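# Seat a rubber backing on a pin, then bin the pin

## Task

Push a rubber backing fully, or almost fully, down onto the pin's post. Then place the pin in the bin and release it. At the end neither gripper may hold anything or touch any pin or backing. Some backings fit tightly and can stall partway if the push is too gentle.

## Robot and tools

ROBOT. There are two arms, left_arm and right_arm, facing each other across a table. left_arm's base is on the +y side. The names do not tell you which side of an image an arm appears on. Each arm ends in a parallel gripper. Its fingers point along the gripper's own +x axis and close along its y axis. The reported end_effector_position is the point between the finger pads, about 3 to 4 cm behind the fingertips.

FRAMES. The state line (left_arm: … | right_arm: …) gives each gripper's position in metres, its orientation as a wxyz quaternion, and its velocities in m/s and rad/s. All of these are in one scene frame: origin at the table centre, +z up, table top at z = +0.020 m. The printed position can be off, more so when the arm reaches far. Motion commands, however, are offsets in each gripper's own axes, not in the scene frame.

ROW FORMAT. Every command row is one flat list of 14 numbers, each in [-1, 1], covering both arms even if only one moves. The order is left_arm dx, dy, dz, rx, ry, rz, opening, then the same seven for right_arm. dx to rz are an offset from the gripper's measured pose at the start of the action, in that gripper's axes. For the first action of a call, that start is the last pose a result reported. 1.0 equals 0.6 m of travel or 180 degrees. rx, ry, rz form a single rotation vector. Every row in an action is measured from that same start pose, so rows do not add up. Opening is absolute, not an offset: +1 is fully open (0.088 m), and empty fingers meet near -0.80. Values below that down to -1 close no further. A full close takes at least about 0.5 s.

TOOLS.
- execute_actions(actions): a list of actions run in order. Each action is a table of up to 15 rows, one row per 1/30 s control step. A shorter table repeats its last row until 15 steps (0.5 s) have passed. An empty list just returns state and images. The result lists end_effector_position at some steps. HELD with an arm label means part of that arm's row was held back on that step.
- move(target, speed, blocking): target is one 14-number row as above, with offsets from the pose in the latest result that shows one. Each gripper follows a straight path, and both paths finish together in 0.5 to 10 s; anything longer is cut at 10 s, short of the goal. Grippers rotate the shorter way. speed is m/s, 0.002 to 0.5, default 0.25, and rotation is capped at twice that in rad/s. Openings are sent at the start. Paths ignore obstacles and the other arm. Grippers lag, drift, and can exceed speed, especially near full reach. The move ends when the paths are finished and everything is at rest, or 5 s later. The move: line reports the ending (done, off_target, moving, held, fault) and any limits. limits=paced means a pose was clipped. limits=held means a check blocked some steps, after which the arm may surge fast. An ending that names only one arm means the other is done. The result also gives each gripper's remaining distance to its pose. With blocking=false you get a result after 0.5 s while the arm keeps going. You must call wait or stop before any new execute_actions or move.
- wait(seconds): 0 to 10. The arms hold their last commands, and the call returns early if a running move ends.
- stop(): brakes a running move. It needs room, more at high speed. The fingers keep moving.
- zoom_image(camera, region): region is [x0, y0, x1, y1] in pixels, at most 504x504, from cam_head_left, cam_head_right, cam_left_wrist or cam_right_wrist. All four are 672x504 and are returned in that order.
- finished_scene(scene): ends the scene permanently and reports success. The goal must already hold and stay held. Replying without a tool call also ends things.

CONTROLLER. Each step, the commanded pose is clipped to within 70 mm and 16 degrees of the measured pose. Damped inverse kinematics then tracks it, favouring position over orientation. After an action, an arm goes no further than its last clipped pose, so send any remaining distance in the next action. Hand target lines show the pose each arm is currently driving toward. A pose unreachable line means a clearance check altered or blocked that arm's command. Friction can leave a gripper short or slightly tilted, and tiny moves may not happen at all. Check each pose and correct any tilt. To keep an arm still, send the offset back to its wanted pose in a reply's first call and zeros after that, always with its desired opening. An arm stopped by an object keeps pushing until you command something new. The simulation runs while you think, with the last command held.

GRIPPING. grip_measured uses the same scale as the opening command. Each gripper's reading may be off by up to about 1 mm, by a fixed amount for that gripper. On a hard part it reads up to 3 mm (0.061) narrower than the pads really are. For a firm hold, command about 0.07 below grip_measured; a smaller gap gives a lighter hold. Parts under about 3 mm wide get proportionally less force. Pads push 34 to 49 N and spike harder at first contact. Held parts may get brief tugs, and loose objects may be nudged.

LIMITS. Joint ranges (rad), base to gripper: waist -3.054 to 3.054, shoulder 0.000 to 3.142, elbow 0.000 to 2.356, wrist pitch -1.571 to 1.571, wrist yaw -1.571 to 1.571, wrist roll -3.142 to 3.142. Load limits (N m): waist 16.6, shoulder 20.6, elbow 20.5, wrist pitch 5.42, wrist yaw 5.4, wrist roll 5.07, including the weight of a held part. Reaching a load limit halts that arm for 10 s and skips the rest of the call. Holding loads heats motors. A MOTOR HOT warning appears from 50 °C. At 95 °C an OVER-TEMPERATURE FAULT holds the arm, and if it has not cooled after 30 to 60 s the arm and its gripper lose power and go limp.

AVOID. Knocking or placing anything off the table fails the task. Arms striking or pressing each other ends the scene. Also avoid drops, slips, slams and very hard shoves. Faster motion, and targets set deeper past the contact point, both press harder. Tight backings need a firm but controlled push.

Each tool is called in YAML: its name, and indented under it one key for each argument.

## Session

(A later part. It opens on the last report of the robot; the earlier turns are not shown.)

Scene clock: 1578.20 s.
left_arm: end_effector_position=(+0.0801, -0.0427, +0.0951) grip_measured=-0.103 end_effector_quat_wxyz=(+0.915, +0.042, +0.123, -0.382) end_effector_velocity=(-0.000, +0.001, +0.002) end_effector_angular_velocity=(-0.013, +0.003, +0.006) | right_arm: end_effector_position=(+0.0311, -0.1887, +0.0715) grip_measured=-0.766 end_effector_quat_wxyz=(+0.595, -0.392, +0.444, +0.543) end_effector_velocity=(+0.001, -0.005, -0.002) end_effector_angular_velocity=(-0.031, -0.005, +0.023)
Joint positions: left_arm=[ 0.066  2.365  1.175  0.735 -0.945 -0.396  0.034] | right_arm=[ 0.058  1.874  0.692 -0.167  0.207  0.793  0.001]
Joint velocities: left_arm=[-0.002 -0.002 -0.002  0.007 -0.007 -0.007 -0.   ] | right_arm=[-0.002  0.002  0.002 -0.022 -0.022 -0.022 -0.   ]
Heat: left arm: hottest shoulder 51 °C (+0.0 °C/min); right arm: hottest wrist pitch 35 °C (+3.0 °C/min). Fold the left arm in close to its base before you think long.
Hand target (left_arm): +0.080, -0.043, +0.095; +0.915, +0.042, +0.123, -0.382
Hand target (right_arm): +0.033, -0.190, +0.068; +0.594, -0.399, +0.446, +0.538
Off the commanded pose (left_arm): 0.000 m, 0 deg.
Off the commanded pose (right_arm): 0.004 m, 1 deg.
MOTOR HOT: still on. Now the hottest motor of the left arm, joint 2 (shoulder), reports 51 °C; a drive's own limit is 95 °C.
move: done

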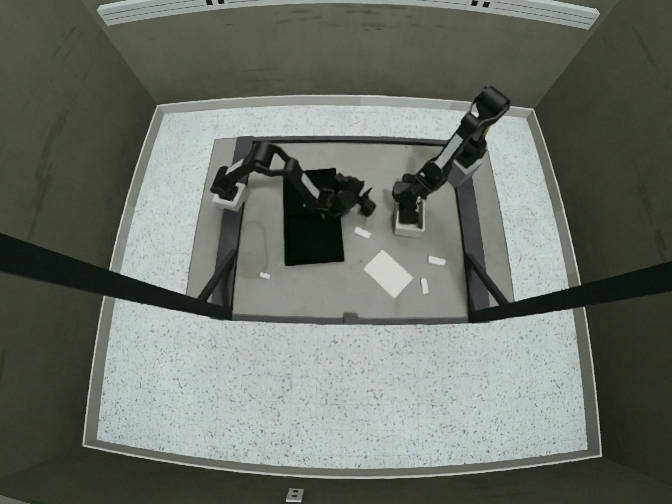

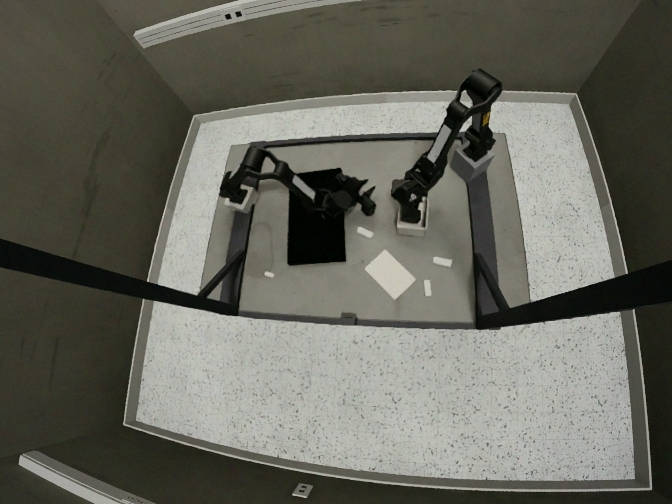

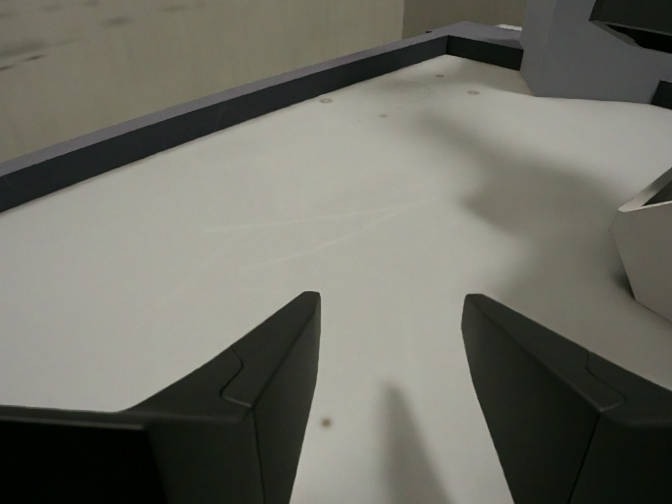

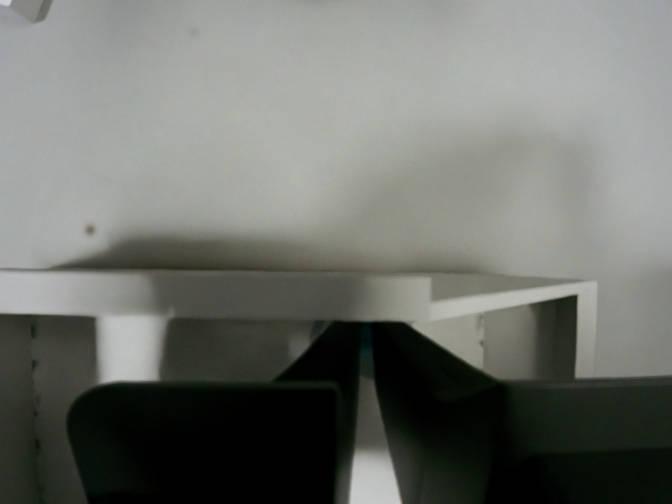

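execute_actions:
  actions:
    - [[0,0,0,0,0,0,-0.1,0.0046,-0.0024,-0.0037,-0.0008,0.0026,-0.0026,-0.78],[0,0,0,0,0,0,-0.1,0.0056,-0.0029,-0.0046,-0.001,0.0032,-0.0032,-0.78],[0,0,0,0,0,0,-0.1,0.0067,-0.0035,-0.0055,-0.0012,0.0039,-0.0039,-0.78],[0,0,0,0,0,0,-0.1,0.0078,-0.0041,-0.0064,-0.0014,0.0045,-0.0045,-0.78],[0,0,0,0,0,0,-0.1,0.0089,-0.0047,-0.0073,-0.0015,0.0052,-0.0052,-0.78],[0,0,0,0,0,0,-0.1,0.01,-0.0053,-0.0082,-0.0017,0.0058,-0.0058,-0.78],[0,0,0,0,0,0,-0.1,0.0111,-0.0058,-0.0091,-0.0019,0.0064,-0.0064,-0.78],[0,0,0,0,0,0,-0.1,0.0122,-0.0064,-0.01,-0.0021,0.0071,-0.0071,-0.78],[0,0,0,0,0,0,-0.1,0.0133,-0.007,-0.0109,-0.0023,0.0077,-0.0077,-0.78],[0,0,0,0,0,0,-0.1,0.0143,-0.0075,-0.0117,-0.0025,0.0083,-0.0083,-0.78],[0,0,0,0,0,0,-0.1,0.0152,-0.008,-0.0125,-0.0026,0.0088,-0.0088,-0.78],[0,0,0,0,0,0,-0.1,0.016,-0.0084,-0.0131,-0.0028,0.0093,-0.0093,-0.78],[0,0,0,0,0,0,-0.1,0.0167,-0.0088,-0.0137,-0.0029,0.0097,-0.0097,-0.78],[0,0,0,0,0,0,-0.1,0.0173,-0.0091,-0.0142,-0.003,0.01,-0.01,-0.78],[0,0,0,0,0,0,-0.1,0.0178,-0.0094,-0.0146,-0.0031,0.0103,-0.0103,-0.78]]

wait:
  seconds: 0.3

Scene clock: 1613.80 s.
left_arm: end_effector_position=(+0.0801, -0.0427, +0.0951) grip_measured=-0.103 end_effector_quat_wxyz=(+0.915, +0.042, +0.123, -0.382) end_effector_velocity=(+0.002, +0.002, -0.000) end_effector_angular_velocity=(-0.008, +0.010, +0.015) | right_arm: end_effector_position=(+0.0318, -0.1895, +0.0696) grip_measured=-0.766 end_effector_quat_wxyz=(+0.595, -0.397, +0.443, +0.540) end_effector_velocity=(+0.001, -0.004, -0.004) end_effector_angular_velocity=(-0.029, -0.013, -0.003)
Joint positions: left_arm=[ 0.066  2.365  1.175  0.735 -0.945 -0.396  0.034] | right_arm=[ 0.059  1.882  0.694 -0.171  0.21   0.792  0.001]
Joint velocities: left_arm=[ 0.002 -0.002 -0.002 -0.007 -0.007 -0.022  0.   ] | right_arm=[ 0.002  0.017  0.007 -0.022 -0.007  0.007 -0.   ]
Heat: left arm: hottest shoulder 51 °C (+0.0 °C/min); right arm: hottest wrist pitch 31 °C (-3.0 °C/min). Fold the left arm in close to its base before you think long.
Hand target (left_arm): +0.080, -0.043, +0.095; +0.915, +0.042, +0.123, -0.382
Hand target (right_arm): +0.036, -0.195, +0.059; +0.594, -0.411, +0.445, +0.529
Off the commanded pose (left_arm): 0.000 m, 0 deg.
Off the commanded pose (right_arm): 0.013 m, 2 deg.
MOTOR HOT: still on. Now the hottest motor of the left arm, joint 2 (shoulder), reports 51 °C; a drive's own limit is 95 °C.
Step readings (end_effector_position):
0: left_arm (+0.0801, -0.0427, +0.0951) | right_arm (+0.0311, -0.1885, +0.0716)
1: left_arm (+0.0801, -0.0427, +0.0951) | right_arm (+0.0311, -0.1885, +0.0716)
2: left_arm (+0.0801, -0.0427, +0.0951) | right_arm (+0.0311, -0.1885, +0.0716)
4: left_arm (+0.0801, -0.0427, +0.0951) | right_arm (+0.0311, -0.1886, +0.0714)
8: left_arm (+0.0801, -0.0427, +0.0951) | right_arm (+0.0314, -0.1890, +0.0706)
15: end_effector_position above

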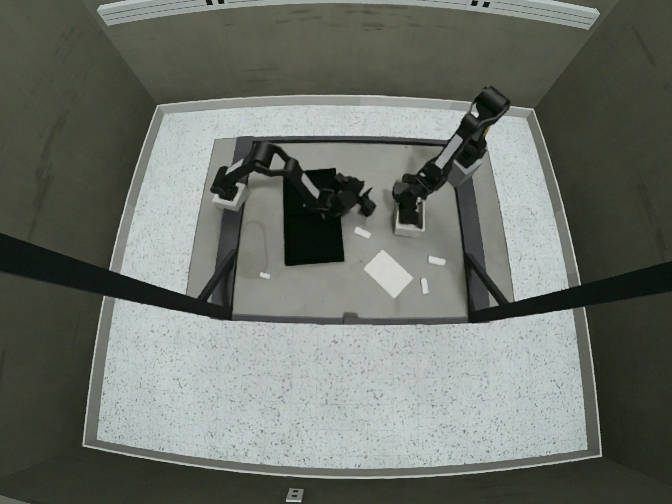

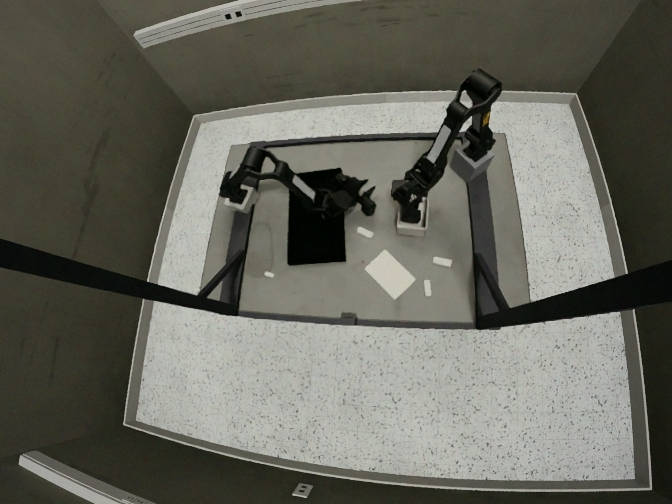

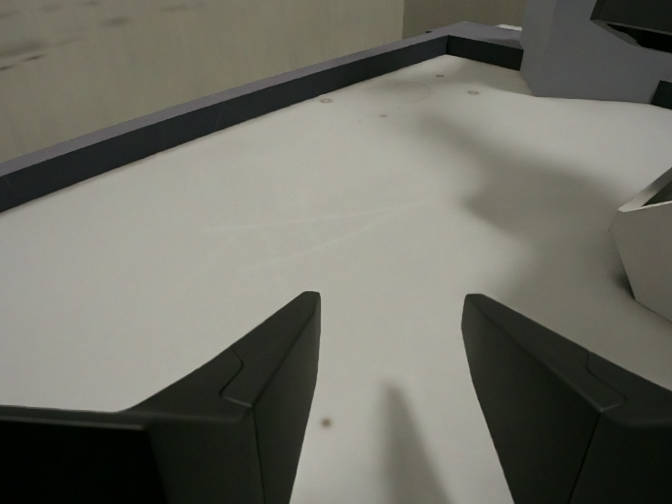

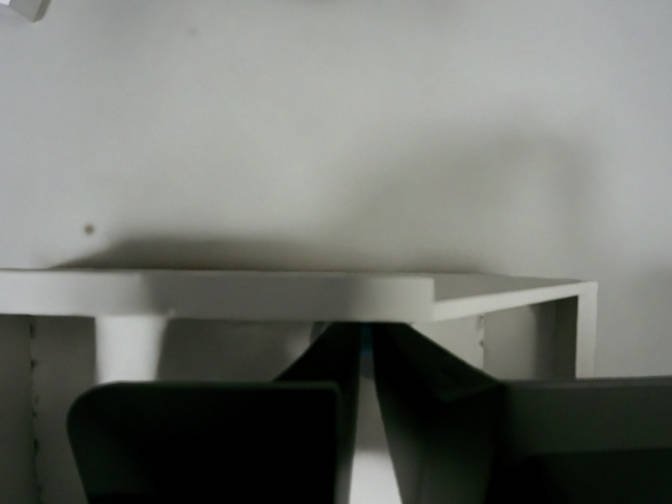

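Scene clock: 1614.10 s.
left_arm: end_effector_position=(+0.0801, -0.0427, +0.0951) grip_measured=-0.103 end_effector_quat_wxyz=(+0.915, +0.042, +0.123, -0.382) end_effector_velocity=(-0.000, +0.002, -0.002) end_effector_angular_velocity=(+0.007, -0.009, +0.002) | right_arm: end_effector_position=(+0.0318, -0.1896, +0.0695) grip_measured=-0.766 end_effector_quat_wxyz=(+0.595, -0.397, +0.443, +0.540) end_effector_velocity=(+0.001, -0.002, -0.000) end_effector_angular_velocity=(-0.011, -0.006, +0.020)
Joint positions: left_arm=[ 0.066  2.365  1.175  0.735 -0.945 -0.396  0.034] | right_arm=[ 0.06   1.883  0.695 -0.173  0.211  0.792  0.001]
Joint velocities: left_arm=[-0.002  0.002 -0.007  0.007 -0.007  0.007 -0.   ] | right_arm=[-0.002 -0.002 -0.002 -0.007 -0.007 -0.022 -0.   ]
Heat: left arm: hottest shoulder 51 °C (+0.0 °C/min); right arm: hottest wrist pitch 31 °C (-3.0 °C/min). Fold the left arm in close to its base before you think long.
Hand target (left_arm): +0.080, -0.043, +0.095; +0.915, +0.042, +0.123, -0.382
Hand target (right_arm): +0.036, -0.195, +0.059; +0.594, -0.411, +0.445, +0.529
Off the commanded pose (left_arm): 0.000 m, 0 deg.
Off the commanded pose (right_arm): 0.013 m, 2 deg.
MOTOR HOT: still on. Now the hottest motor of the left arm, joint 2 (shoulder), reports 51 °C; a drive's own limit is 95 °C.
wait: 0.30 s; at rest by 0.17 s

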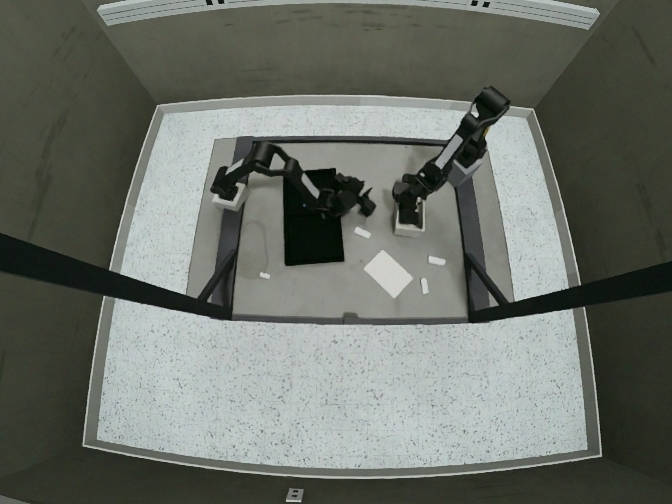

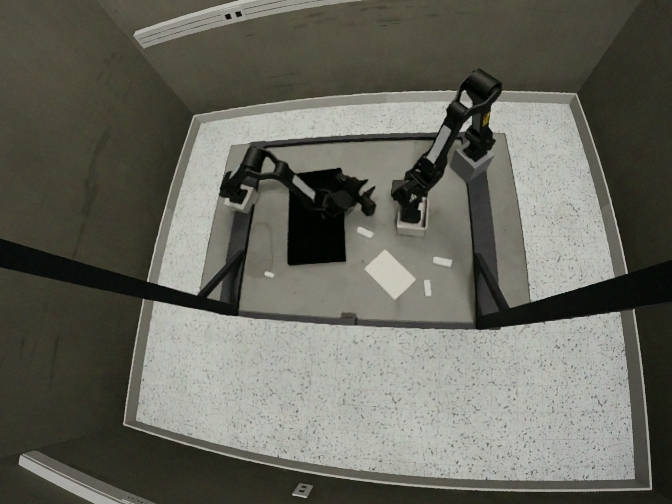

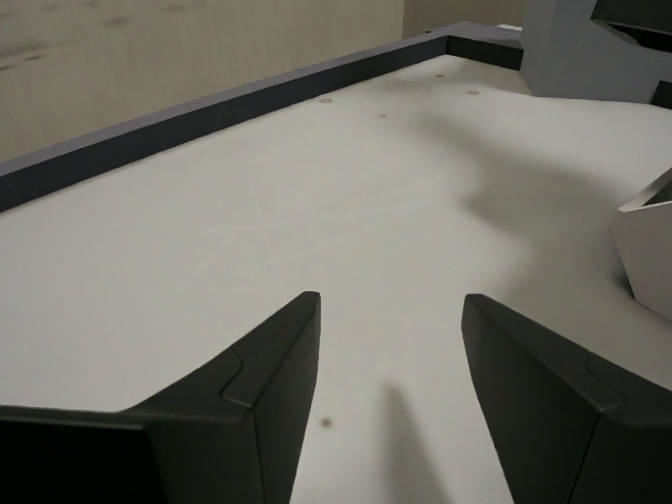

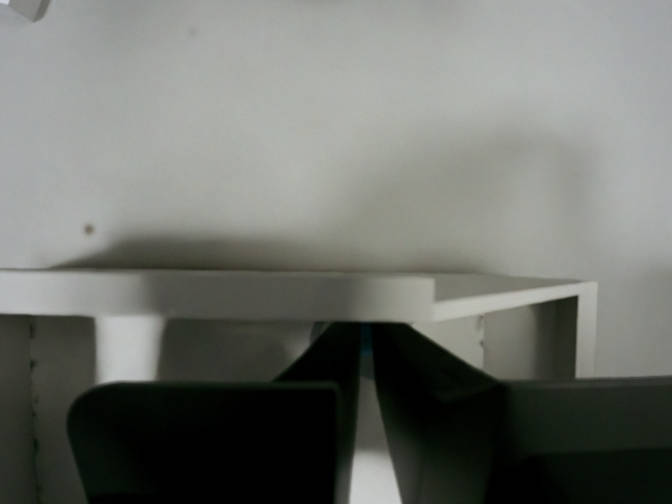

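execute_actions:
  actions:
    - [[0,0,0,0,0,0,-0.1,0.012,-0.0063,-0.0098,-0.0021,0.007,-0.007,-0.78],[0,0,0,0,0,0,-0.1,0.01,-0.0053,-0.0082,-0.0017,0.0058,-0.0058,-0.78],[0,0,0,0,0,0,-0.1,0.008,-0.0042,-0.0066,-0.0014,0.0046,-0.0046,-0.78],[0,0,0,0,0,0,-0.1,0.006,-0.0032,-0.0049,-0.001,0.0035,-0.0035,-0.78],[0,0,0,0,0,0,-0.1,0.004,-0.0021,-0.0033,-0.0007,0.0023,-0.0023,-0.78],[0,0,0,0,0,0,-0.1,0.002,-0.001,-0.0016,-0.0003,0.0012,-0.0012,-0.78],[0,0,0,0,0,0,-0.1,0,0,0,0,0,0,-0.78],[0,0,0,0,0,0,-0.1,-0.002,0.001,0.0016,0.0003,-0.0012,0.0012,-0.78],[0,0,0,0,0,0,-0.1,-0.004,0.0021,0.0033,0.0007,-0.0023,0.0023,-0.78]]

zoom_image:
  camera: "cam_head_left"
  region: [380,170,450,245]

zoom_image:
  camera: "cam_head_right"
  region: [380,170,450,245]

Scene clock: 1668.83 s.
left_arm: end_effector_position=(+0.0801, -0.0427, +0.0951) grip_measured=-0.103 end_effector_quat_wxyz=(+0.915, +0.042, +0.123, -0.382) end_effector_velocity=(-0.002, +0.001, -0.003) end_effector_angular_velocity=(+0.008, +0.006, -0.007) | right_arm: end_effector_position=(+0.0309, -0.1886, +0.0716) grip_measured=-0.766 end_effector_quat_wxyz=(+0.596, -0.395, +0.442, +0.542) end_effector_velocity=(-0.003, -0.001, -0.000) end_effector_angular_velocity=(-0.009, +0.019, +0.009)
Joint positions: left_arm=[ 0.066  2.365  1.175  0.735 -0.945 -0.396  0.034] | right_arm=[ 0.061  1.877  0.697 -0.174  0.213  0.792  0.001]
Joint velocities: left_arm=[-0.002  0.002 -0.002 -0.007  0.007 -0.007 -0.   ] | right_arm=[-0.002 -0.002 -0.002  0.007 -0.022 -0.007 -0.   ]
Heat: left arm: hottest shoulder 51 °C (+0.0 °C/min); right arm: hottest wrist pitch 30 °C (-1.0 °C/min). Fold the left arm in close to its base before you think long.
Hand target (left_arm): +0.080, -0.043, +0.095; +0.915, +0.042, +0.123, -0.382
Hand target (right_arm): +0.031, -0.188, +0.072; +0.596, -0.393, +0.443, +0.543
Off the commanded pose (left_arm): 0.000 m, 0 deg.
Off the commanded pose (right_arm): 0.001 m, 0 deg.
MOTOR HOT: still on. Now the hottest motor of the left arm, joint 2 (shoulder), reports 51 °C; a drive's own limit is 95 °C.
Step readings (end_effector_position):
0: left_arm (+0.0801, -0.0427, +0.0951) | right_arm (+0.0318, -0.1896, +0.0695)
1: left_arm (+0.0801, -0.0427, +0.0951) | right_arm (+0.0318, -0.1895, +0.0696)
2: left_arm (+0.0801, -0.0427, +0.0951) | right_arm (+0.0317, -0.1895, +0.0697)
4: left_arm (+0.0801, -0.0427, +0.0951) | right_arm (+0.0316, -0.1894, +0.0698)
8: left_arm (+0.0801, -0.0427, +0.0951) | right_arm (+0.0312, -0.1889, +0.0709)
15: end_effector_position above

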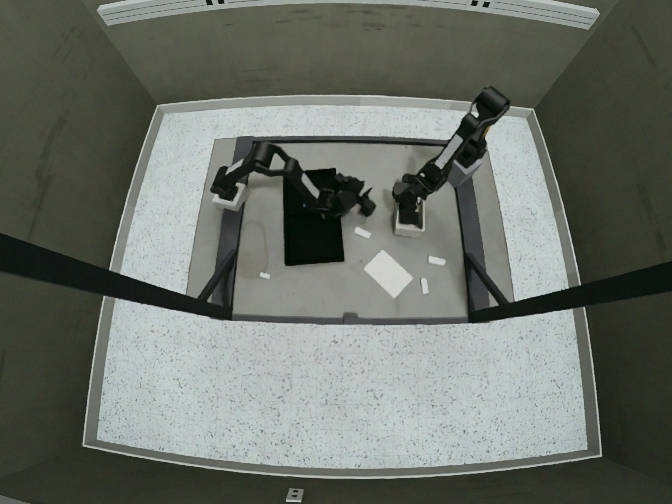

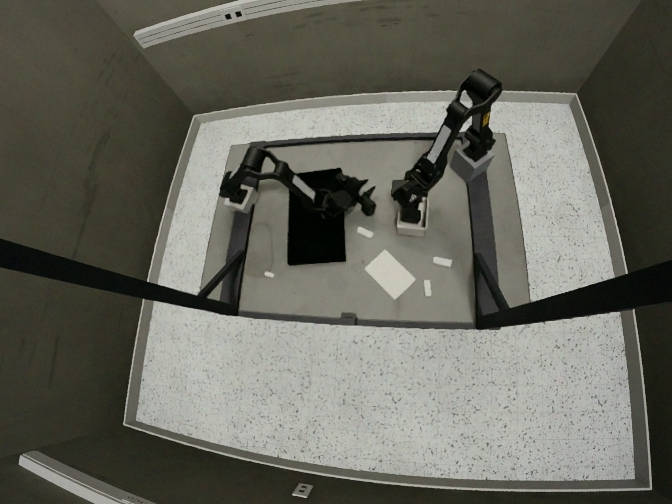

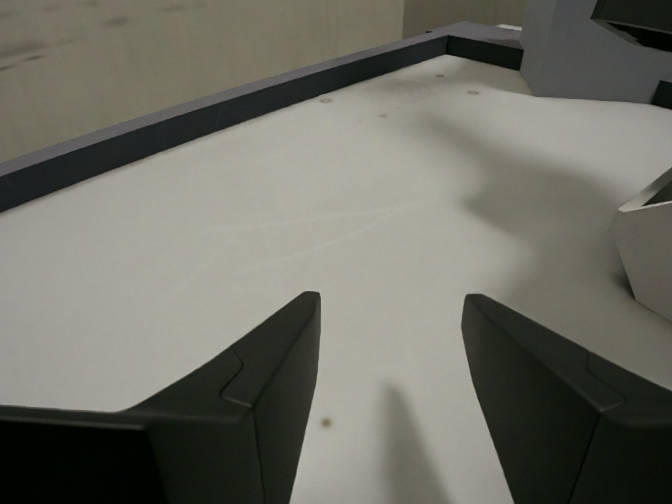

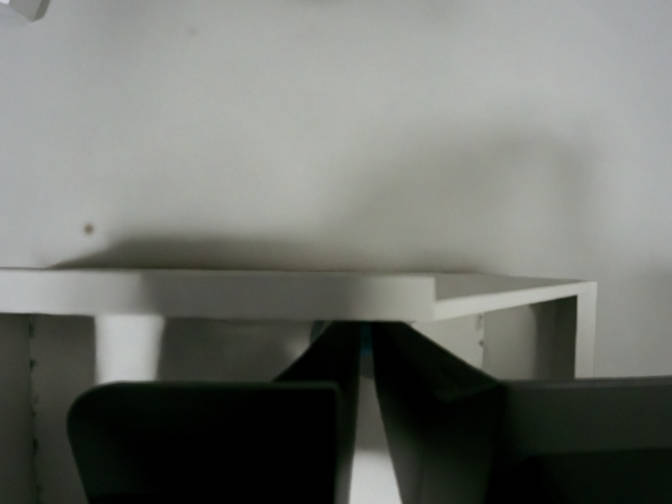

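Region (380, 170, 450, 245) of cam_head_left's 672x504 image, scaled by 6.720, with more detail than that image has; it fills the left 470 columns of this view, and the rest is white.

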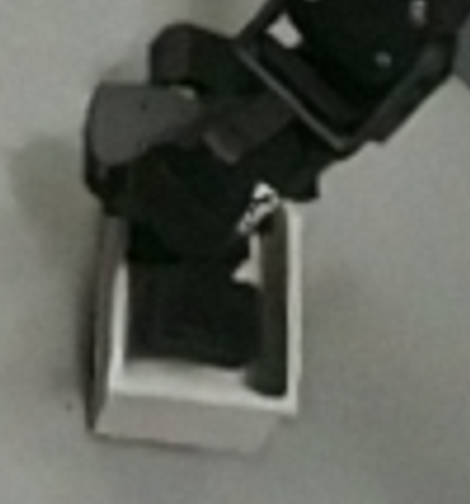

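Region (380, 170, 450, 245) of cam_head_right's 672x504 image, scaled by 6.720, with more detail than that image has; it fills the left 470 columns of this view, and the rest is white.

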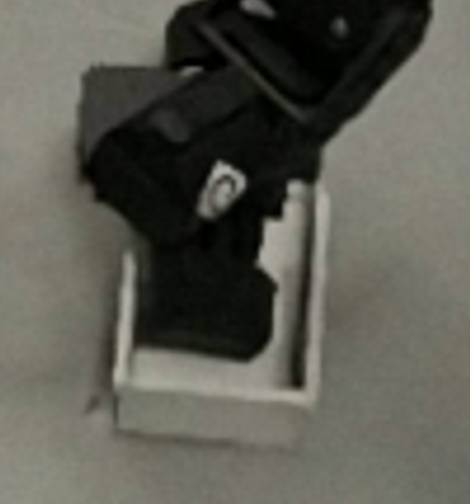

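move:
  target: [0,0,0,0,0,0,-0.1,-0.0088,-0.02,-0.0112,0,-0.008,0,-0.78]
  speed: 0.04

zoom_image:
  camera: "cam_right_wrist"
  region: [270,220,500,400]

Scene clock: 1705.17 s.
left_arm: end_effector_position=(+0.0801, -0.0427, +0.0951) grip_measured=-0.103 end_effector_quat_wxyz=(+0.915, +0.042, +0.123, -0.382) end_effector_velocity=(+0.004, +0.004, -0.001) end_effector_angular_velocity=(+0.024, -0.019, +0.020) | right_arm: end_effector_position=(+0.0411, -0.1971, +0.0732) grip_measured=-0.766 end_effector_quat_wxyz=(+0.601, -0.390, +0.436, +0.545) end_effector_velocity=(+0.000, -0.001, +0.002) end_effector_angular_velocity=(+0.004, +0.011, +0.006)
Joint positions: left_arm=[ 0.066  2.365  1.175  0.735 -0.945 -0.396  0.034] | right_arm=[ 0.061  1.83   0.631 -0.142  0.228  0.791  0.001]
Joint velocities: left_arm=[ 0.002 -0.002 -0.002 -0.022 -0.022  0.007 -0.   ] | right_arm=[-0.002 -0.017 -0.012  0.007 -0.007 -0.007 -0.   ]
Heat: left arm: hottest shoulder 51 °C (+0.0 °C/min); right arm: hottest shoulder 30 °C (+0.0 °C/min). Fold the left arm in close to its base before you think long.
Hand target (left_arm): +0.080, -0.043, +0.095; +0.915, +0.042, +0.123, -0.382
Hand target (right_arm): +0.042, -0.198, +0.074; +0.601, -0.388, +0.434, +0.547
Off the commanded pose (left_arm): 0.000 m, 0 deg.
Off the commanded pose (right_arm): 0.002 m, 0 deg.
MOTOR HOT: still on. Now the hottest motor of the left arm, joint 2 (shoulder), reports 51 °C; a drive's own limit is 95 °C.
move: done

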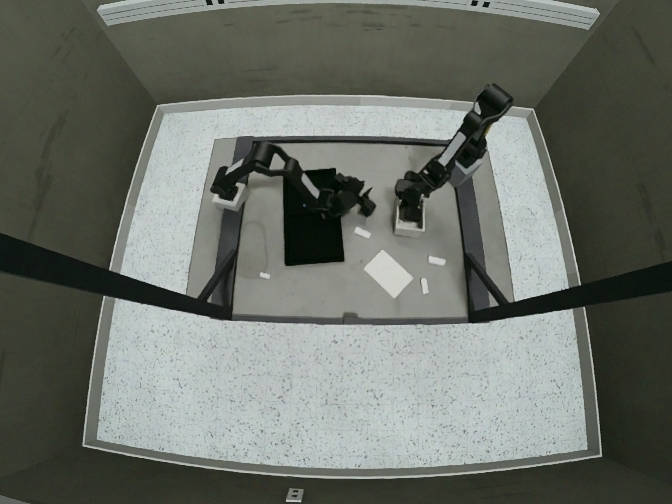

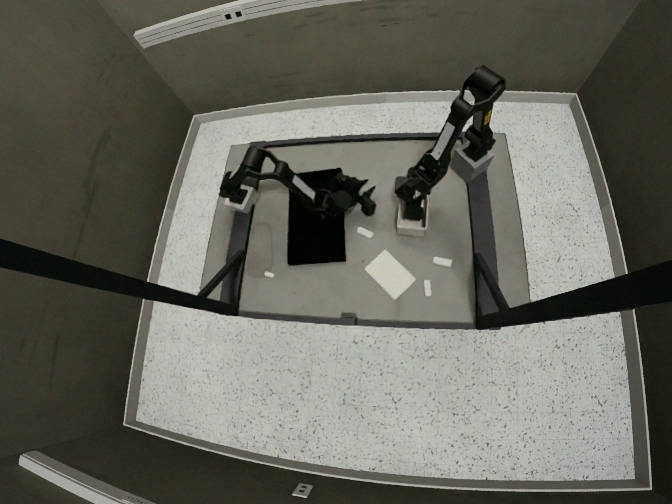

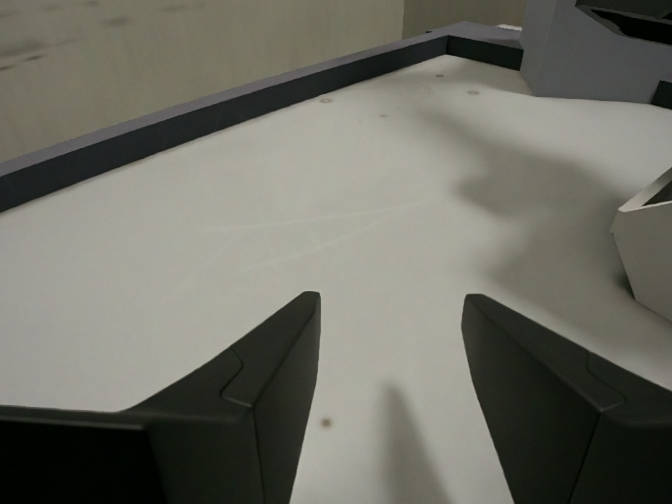

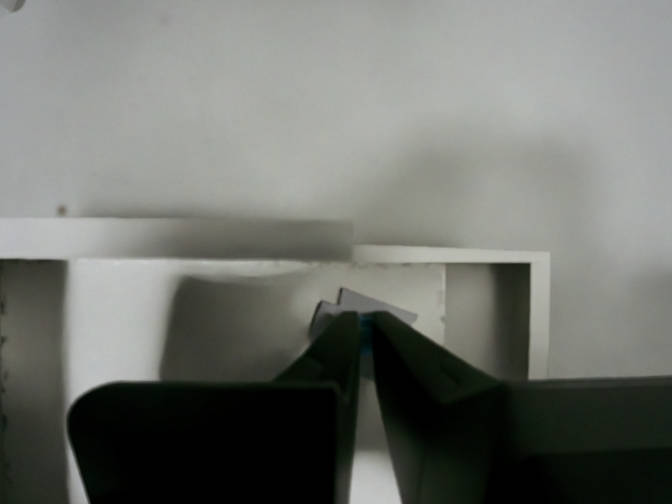

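Region (270, 220, 500, 400) of cam_right_wrist's 672x504 image, scaled by 2.191, with more detail than that image has; it fills the top 394 rows of this view, and the rest is white.

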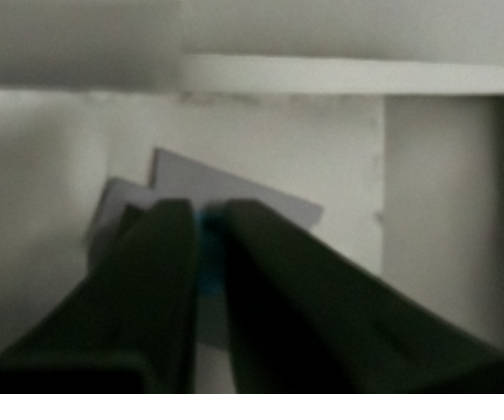

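execute_actions:
  actions: []

Scene clock: 1717.87 s.
left_arm: end_effector_position=(+0.0801, -0.0427, +0.0951) grip_measured=-0.103 end_effector_quat_wxyz=(+0.915, +0.042, +0.123, -0.382) end_effector_velocity=(-0.003, +0.001, -0.000) end_effector_angular_velocity=(+0.001, +0.000, +0.001) | right_arm: end_effector_position=(+0.0412, -0.1972, +0.0734) grip_measured=-0.766 end_effector_quat_wxyz=(+0.601, -0.389, +0.436, +0.545) end_effector_velocity=(+0.001, -0.002, -0.002) end_effector_angular_velocity=(-0.007, +0.001, +0.006)
Joint positions: left_arm=[ 0.066  2.365  1.175  0.735 -0.945 -0.396  0.034] | right_arm=[ 0.061  1.829  0.63  -0.141  0.228  0.791  0.001]
Joint velocities: left_arm=[-0.007 -0.002 -0.002 -0.007 -0.007 -0.007  0.   ] | right_arm=[-0.002  0.002 -0.007  0.007 -0.007 -0.007 -0.   ]
Heat: left arm: hottest shoulder 51 °C (+0.0 °C/min); right arm: hottest shoulder 31 °C (+1.0 °C/min). Fold the left arm in close to its base before you think long.
Hand target (left_arm): +0.080, -0.043, +0.095; +0.915, +0.042, +0.123, -0.382
Hand target (right_arm): +0.042, -0.198, +0.074; +0.601, -0.388, +0.434, +0.547
Off the commanded pose (left_arm): 0.000 m, 0 deg.
Off the commanded pose (right_arm): 0.002 m, 0 deg.
MOTOR HOT: still on. Now the hottest motor of the left arm, joint 2 (shoulder), reports 51 °C; a drive's own limit is 95 °C.

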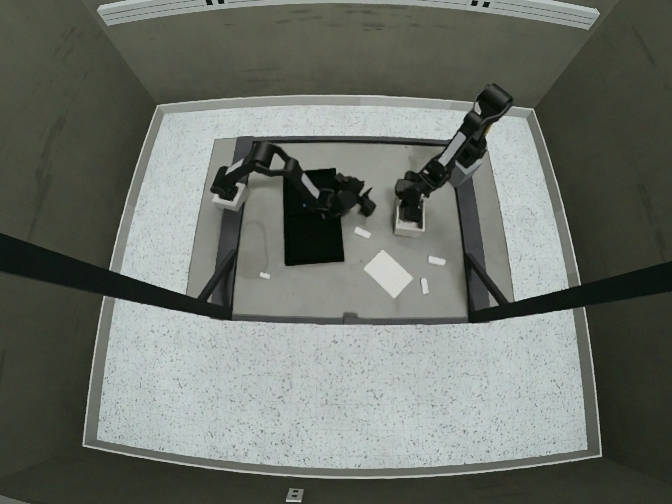

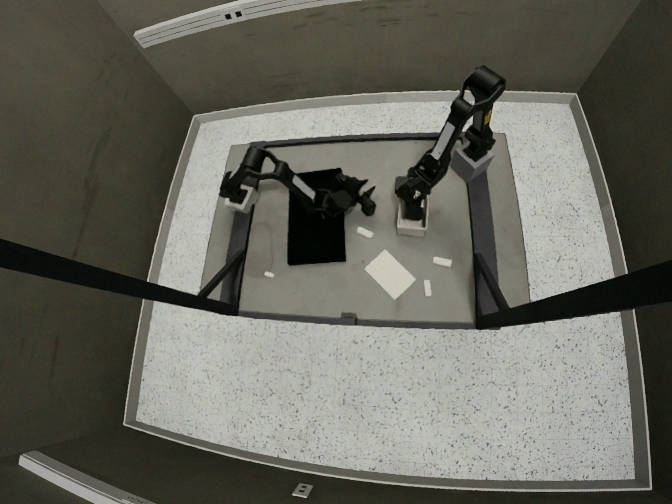

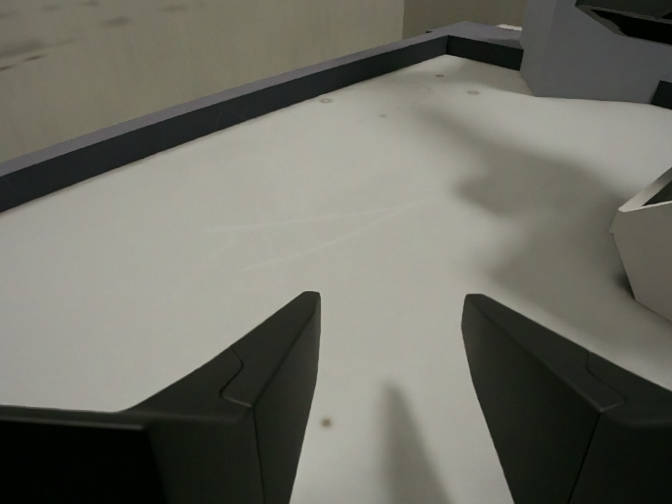

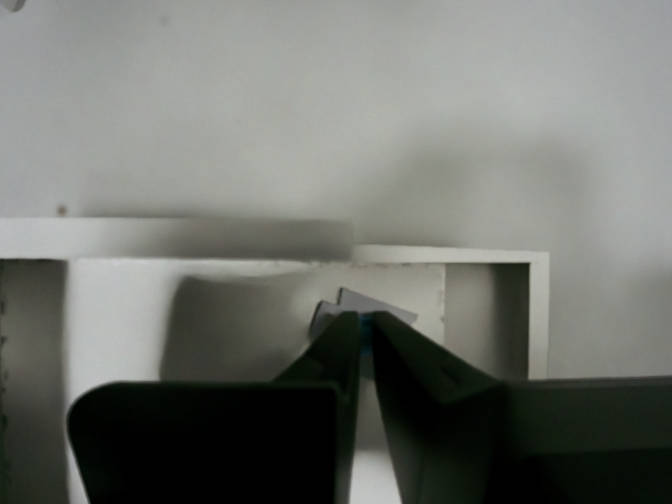

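execute_actions:
  actions:
    - [[0,0,0,0,0,0,-0.1,0.001,-0.0005,-0.0008,-0.0002,0.0006,-0.0006,-0.78],[0,0,0,0,0,0,-0.1,0.002,-0.001,-0.0016,-0.0003,0.0011,-0.0011,-0.78],[0,0,0,0,0,0,-0.1,0.003,-0.0015,-0.0024,-0.0005,0.0017,-0.0017,-0.78],[0,0,0,0,0,0,-0.1,0.004,-0.002,-0.0032,-0.0007,0.0023,-0.0023,-0.78],[0,0,0,0,0,0,-0.1,0.005,-0.0026,-0.0041,-0.0009,0.0029,-0.0029,-0.78],[0,0,0,0,0,0,-0.1,0.006,-0.0031,-0.0049,-0.001,0.0035,-0.0035,-0.78],[0,0,0,0,0,0,-0.1,0.007,-0.0036,-0.0057,-0.0012,0.004,-0.004,-0.78],[0,0,0,0,0,0,-0.1,0.008,-0.0042,-0.0065,-0.0014,0.0046,-0.0046,-0.78],[0,0,0,0,0,0,-0.1,0.009,-0.0047,-0.0074,-0.0016,0.0052,-0.0052,-0.78],[0,0,0,0,0,0,-0.1,0.0095,-0.005,-0.0078,-0.0017,0.0055,-0.0055,-0.78]]

Scene clock: 1732.87 s.
left_arm: end_effector_position=(+0.0801, -0.0427, +0.0951) grip_measured=-0.103 end_effector_quat_wxyz=(+0.915, +0.042, +0.123, -0.382) end_effector_velocity=(-0.002, -0.001, +0.000) end_effector_angular_velocity=(-0.002, +0.008, -0.007) | right_arm: end_effector_position=(+0.0421, -0.1982, +0.0708) grip_measured=-0.766 end_effector_quat_wxyz=(+0.601, -0.393, +0.436, +0.543) end_effector_velocity=(-0.002, +0.001, -0.000) end_effector_angular_velocity=(+0.000, +0.003, +0.020)
Joint positions: left_arm=[ 0.066  2.365  1.175  0.735 -0.945 -0.396  0.034] | right_arm=[ 0.061  1.839  0.63  -0.14   0.228  0.791  0.001]
Joint velocities: left_arm=[-0.002 -0.002  0.002 -0.007  0.007 -0.007 -0.   ] | right_arm=[-0.002  0.002  0.002  0.007 -0.007 -0.022 -0.   ]
Heat: left arm: hottest shoulder 51 °C (+0.0 °C/min); right arm: hottest shoulder 32 °C (+2.0 °C/min). Fold the left arm in close to its base before you think long.
Hand target (left_arm): +0.080, -0.043, +0.095; +0.915, +0.042, +0.123, -0.382
Hand target (right_arm): +0.044, -0.200, +0.067; +0.601, -0.399, +0.436, +0.538
Off the commanded pose (left_arm): 0.000 m, 0 deg.
Off the commanded pose (right_arm): 0.005 m, 1 deg.
MOTOR HOT: still on. Now the hottest motor of the left arm, joint 2 (shoulder), reports 51 °C; a drive's own limit is 95 °C.
Step readings (end_effector_position):
0: left_arm (+0.0801, -0.0427, +0.0951) | right_arm (+0.0412, -0.1972, +0.0734)
1: left_arm (+0.0801, -0.0427, +0.0951) | right_arm (+0.0412, -0.1972, +0.0734)
2: left_arm (+0.0801, -0.0427, +0.0951) | right_arm (+0.0412, -0.1972, +0.0734)
4: left_arm (+0.0801, -0.0427, +0.0951) | right_arm (+0.0412, -0.1972, +0.0734)
8: left_arm (+0.0801, -0.0427, +0.0951) | right_arm (+0.0417, -0.1978, +0.0721)
15: end_effector_position above

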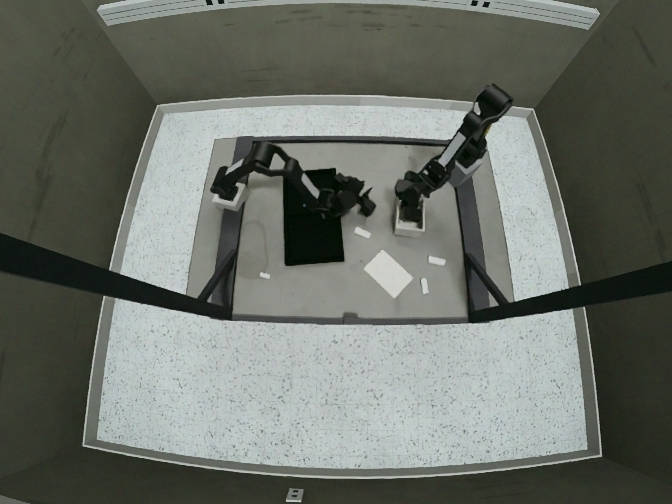

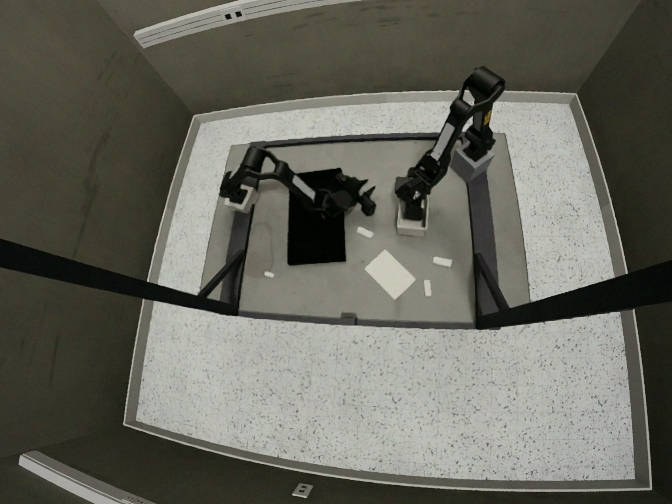

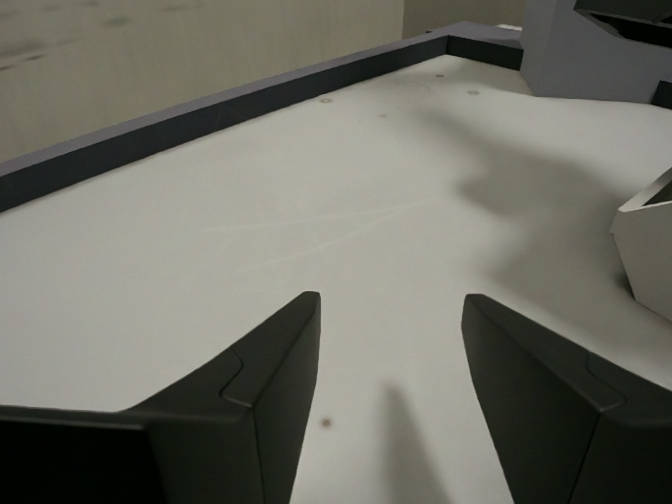

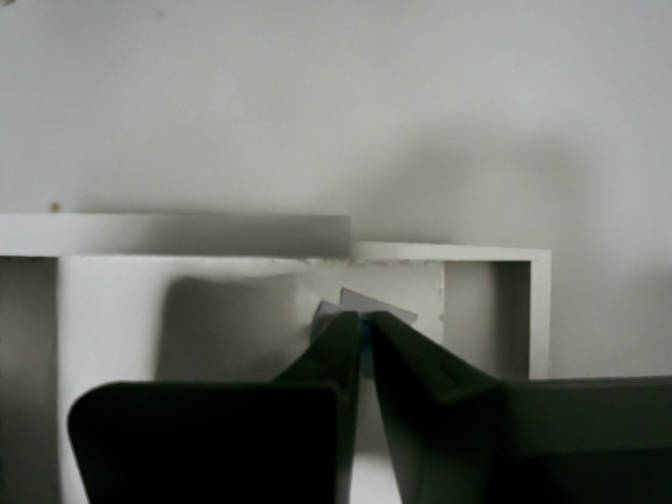

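zoom_image:
  camera: "cam_head_left"
  region: [370, 160, 470, 250]

zoom_image:
  camera: "cam_right_wrist"
  region: [200, 200, 560, 460]

Region (370, 160, 470, 250) of cam_head_left's 672x504 image, scaled by 5.040, with more detail than that image has; it fills the top 454 rows of this view, and the rest is white.

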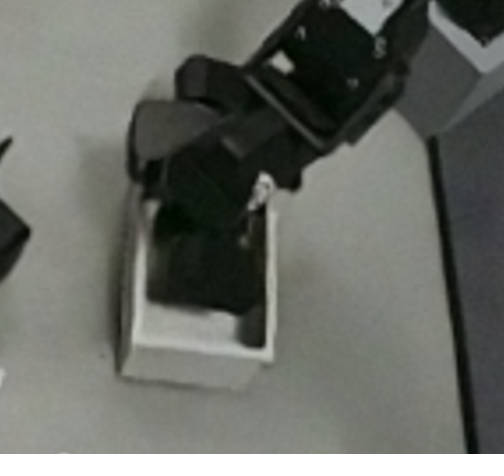

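Region (200, 200, 560, 460) of cam_right_wrist's 672x504 image, scaled by 1.400, with more detail than that image has.

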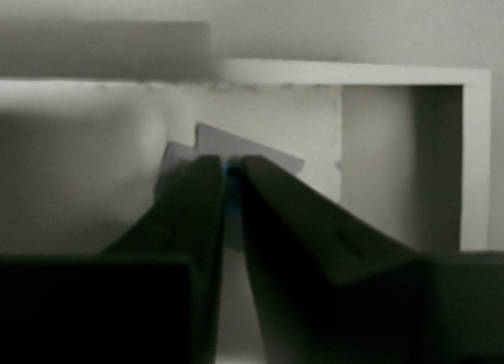

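execute_actions:
  actions:
    - [[0,0,0,0,0,0,-0.1,0.006,-0.0031,-0.0049,-0.001,0.0035,-0.0035,-0.78],[0,0,0,0,0,0,-0.1,0.0065,-0.0034,-0.0053,-0.0011,0.0038,-0.0038,-0.78],[0,0,0,0,0,0,-0.1,0.007,-0.0036,-0.0057,-0.0012,0.004,-0.004,-0.78],[0,0,0,0,0,0,-0.1,0.0075,-0.0039,-0.0061,-0.0013,0.0043,-0.0043,-0.78],[0,0,0,0,0,0,-0.1,0.008,-0.0042,-0.0065,-0.0014,0.0046,-0.0046,-0.78],[0,0,0,0,0,0,-0.1,0.0085,-0.0044,-0.007,-0.0015,0.0049,-0.0049,-0.78],[0,0,0,0,0,0,-0.1,0.009,-0.0047,-0.0074,-0.0016,0.0052,-0.0052,-0.78],[0,0,0,0,0,0,-0.1,0.0095,-0.005,-0.0078,-0.0017,0.0055,-0.0055,-0.78],[0,0,0,0,0,0,-0.1,0.010,-0.0053,-0.0082,-0.0018,0.0058,-0.0058,-0.78]]

Scene clock: 1751.80 s.
left_arm: end_effector_position=(+0.0801, -0.0427, +0.0951) grip_measured=-0.103 end_effector_quat_wxyz=(+0.915, +0.042, +0.123, -0.382) end_effector_velocity=(-0.003, -0.001, -0.001) end_effector_angular_velocity=(-0.015, +0.025, -0.017) | right_arm: end_effector_position=(+0.0423, -0.1985, +0.0702) grip_measured=-0.766 end_effector_quat_wxyz=(+0.601, -0.394, +0.436, +0.542) end_effector_velocity=(+0.001, -0.001, +0.001) end_effector_angular_velocity=(-0.006, +0.006, -0.008)
Joint positions: left_arm=[ 0.066  2.365  1.175  0.735 -0.945 -0.396  0.034] | right_arm=[ 0.062  1.842  0.63  -0.14   0.228  0.791  0.001]
Joint velocities: left_arm=[-0.002 -0.002 -0.007  0.007  0.022 -0.022 -0.   ] | right_arm=[-0.002 -0.007 -0.002 -0.007 -0.007  0.007 -0.   ]
Heat: left arm: hottest shoulder 51 °C (+0.0 °C/min); right arm: hottest shoulder 31 °C (+1.0 °C/min). Fold the left arm in close to its base before you think long.
Hand target (left_arm): +0.080, -0.043, +0.095; +0.915, +0.042, +0.123, -0.382
Hand target (right_arm): +0.045, -0.201, +0.064; +0.601, -0.403, +0.436, +0.535
Off the commanded pose (left_arm): 0.000 m, 0 deg.
Off the commanded pose (right_arm): 0.008 m, 1 deg.
MOTOR HOT: still on. Now the hottest motor of the left arm, joint 2 (shoulder), reports 51 °C; a drive's own limit is 95 °C.
Step readings (end_effector_position):
0: left_arm (+0.0801, -0.0427, +0.0951) | right_arm (+0.0421, -0.1982, +0.0708)
1: left_arm (+0.0801, -0.0427, +0.0951) | right_arm (+0.0421, -0.1982, +0.0708)
2: left_arm (+0.0801, -0.0427, +0.0951) | right_arm (+0.0421, -0.1982, +0.0708)
4: left_arm (+0.0801, -0.0427, +0.0951) | right_arm (+0.0422, -0.1983, +0.0706)
8: left_arm (+0.0801, -0.0427, +0.0951) | right_arm (+0.0422, -0.1983, +0.0704)
15: end_effector_position above

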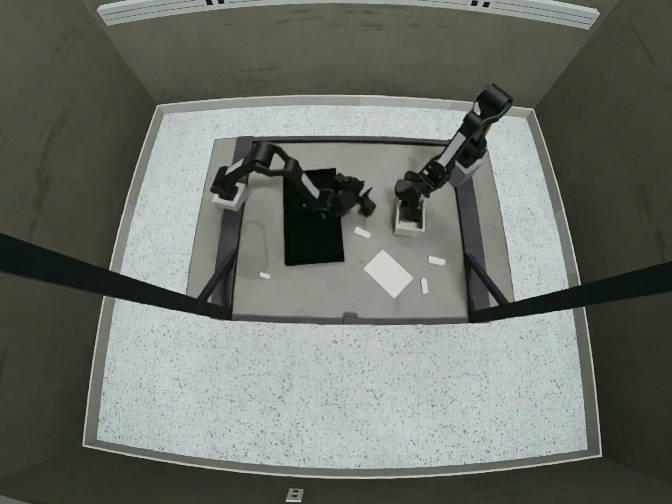

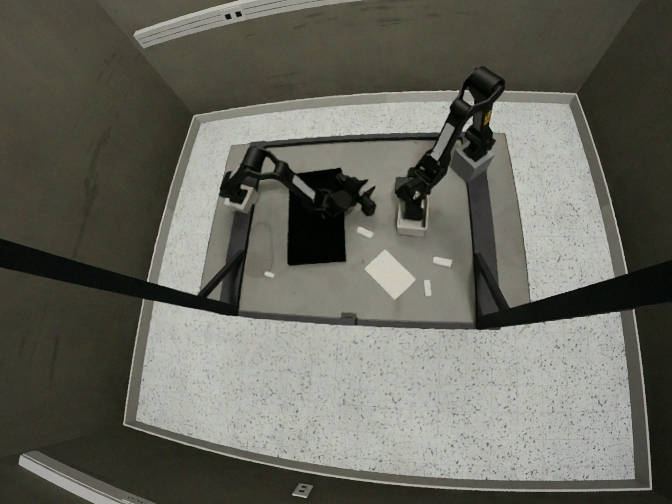

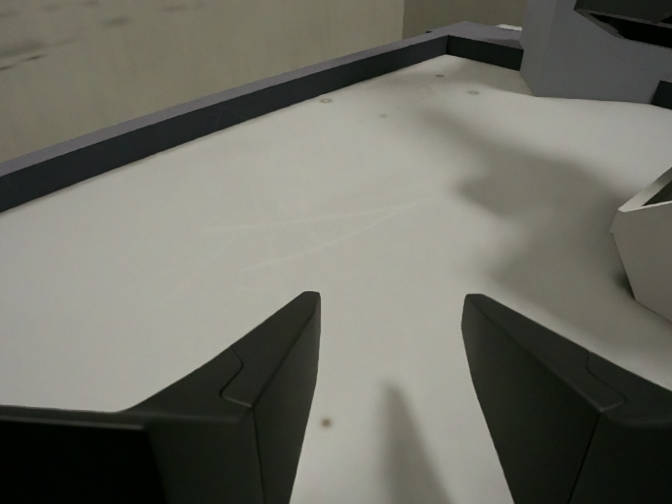

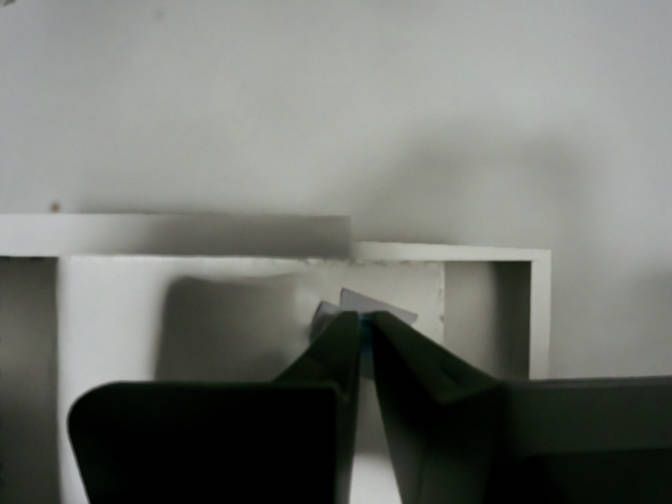

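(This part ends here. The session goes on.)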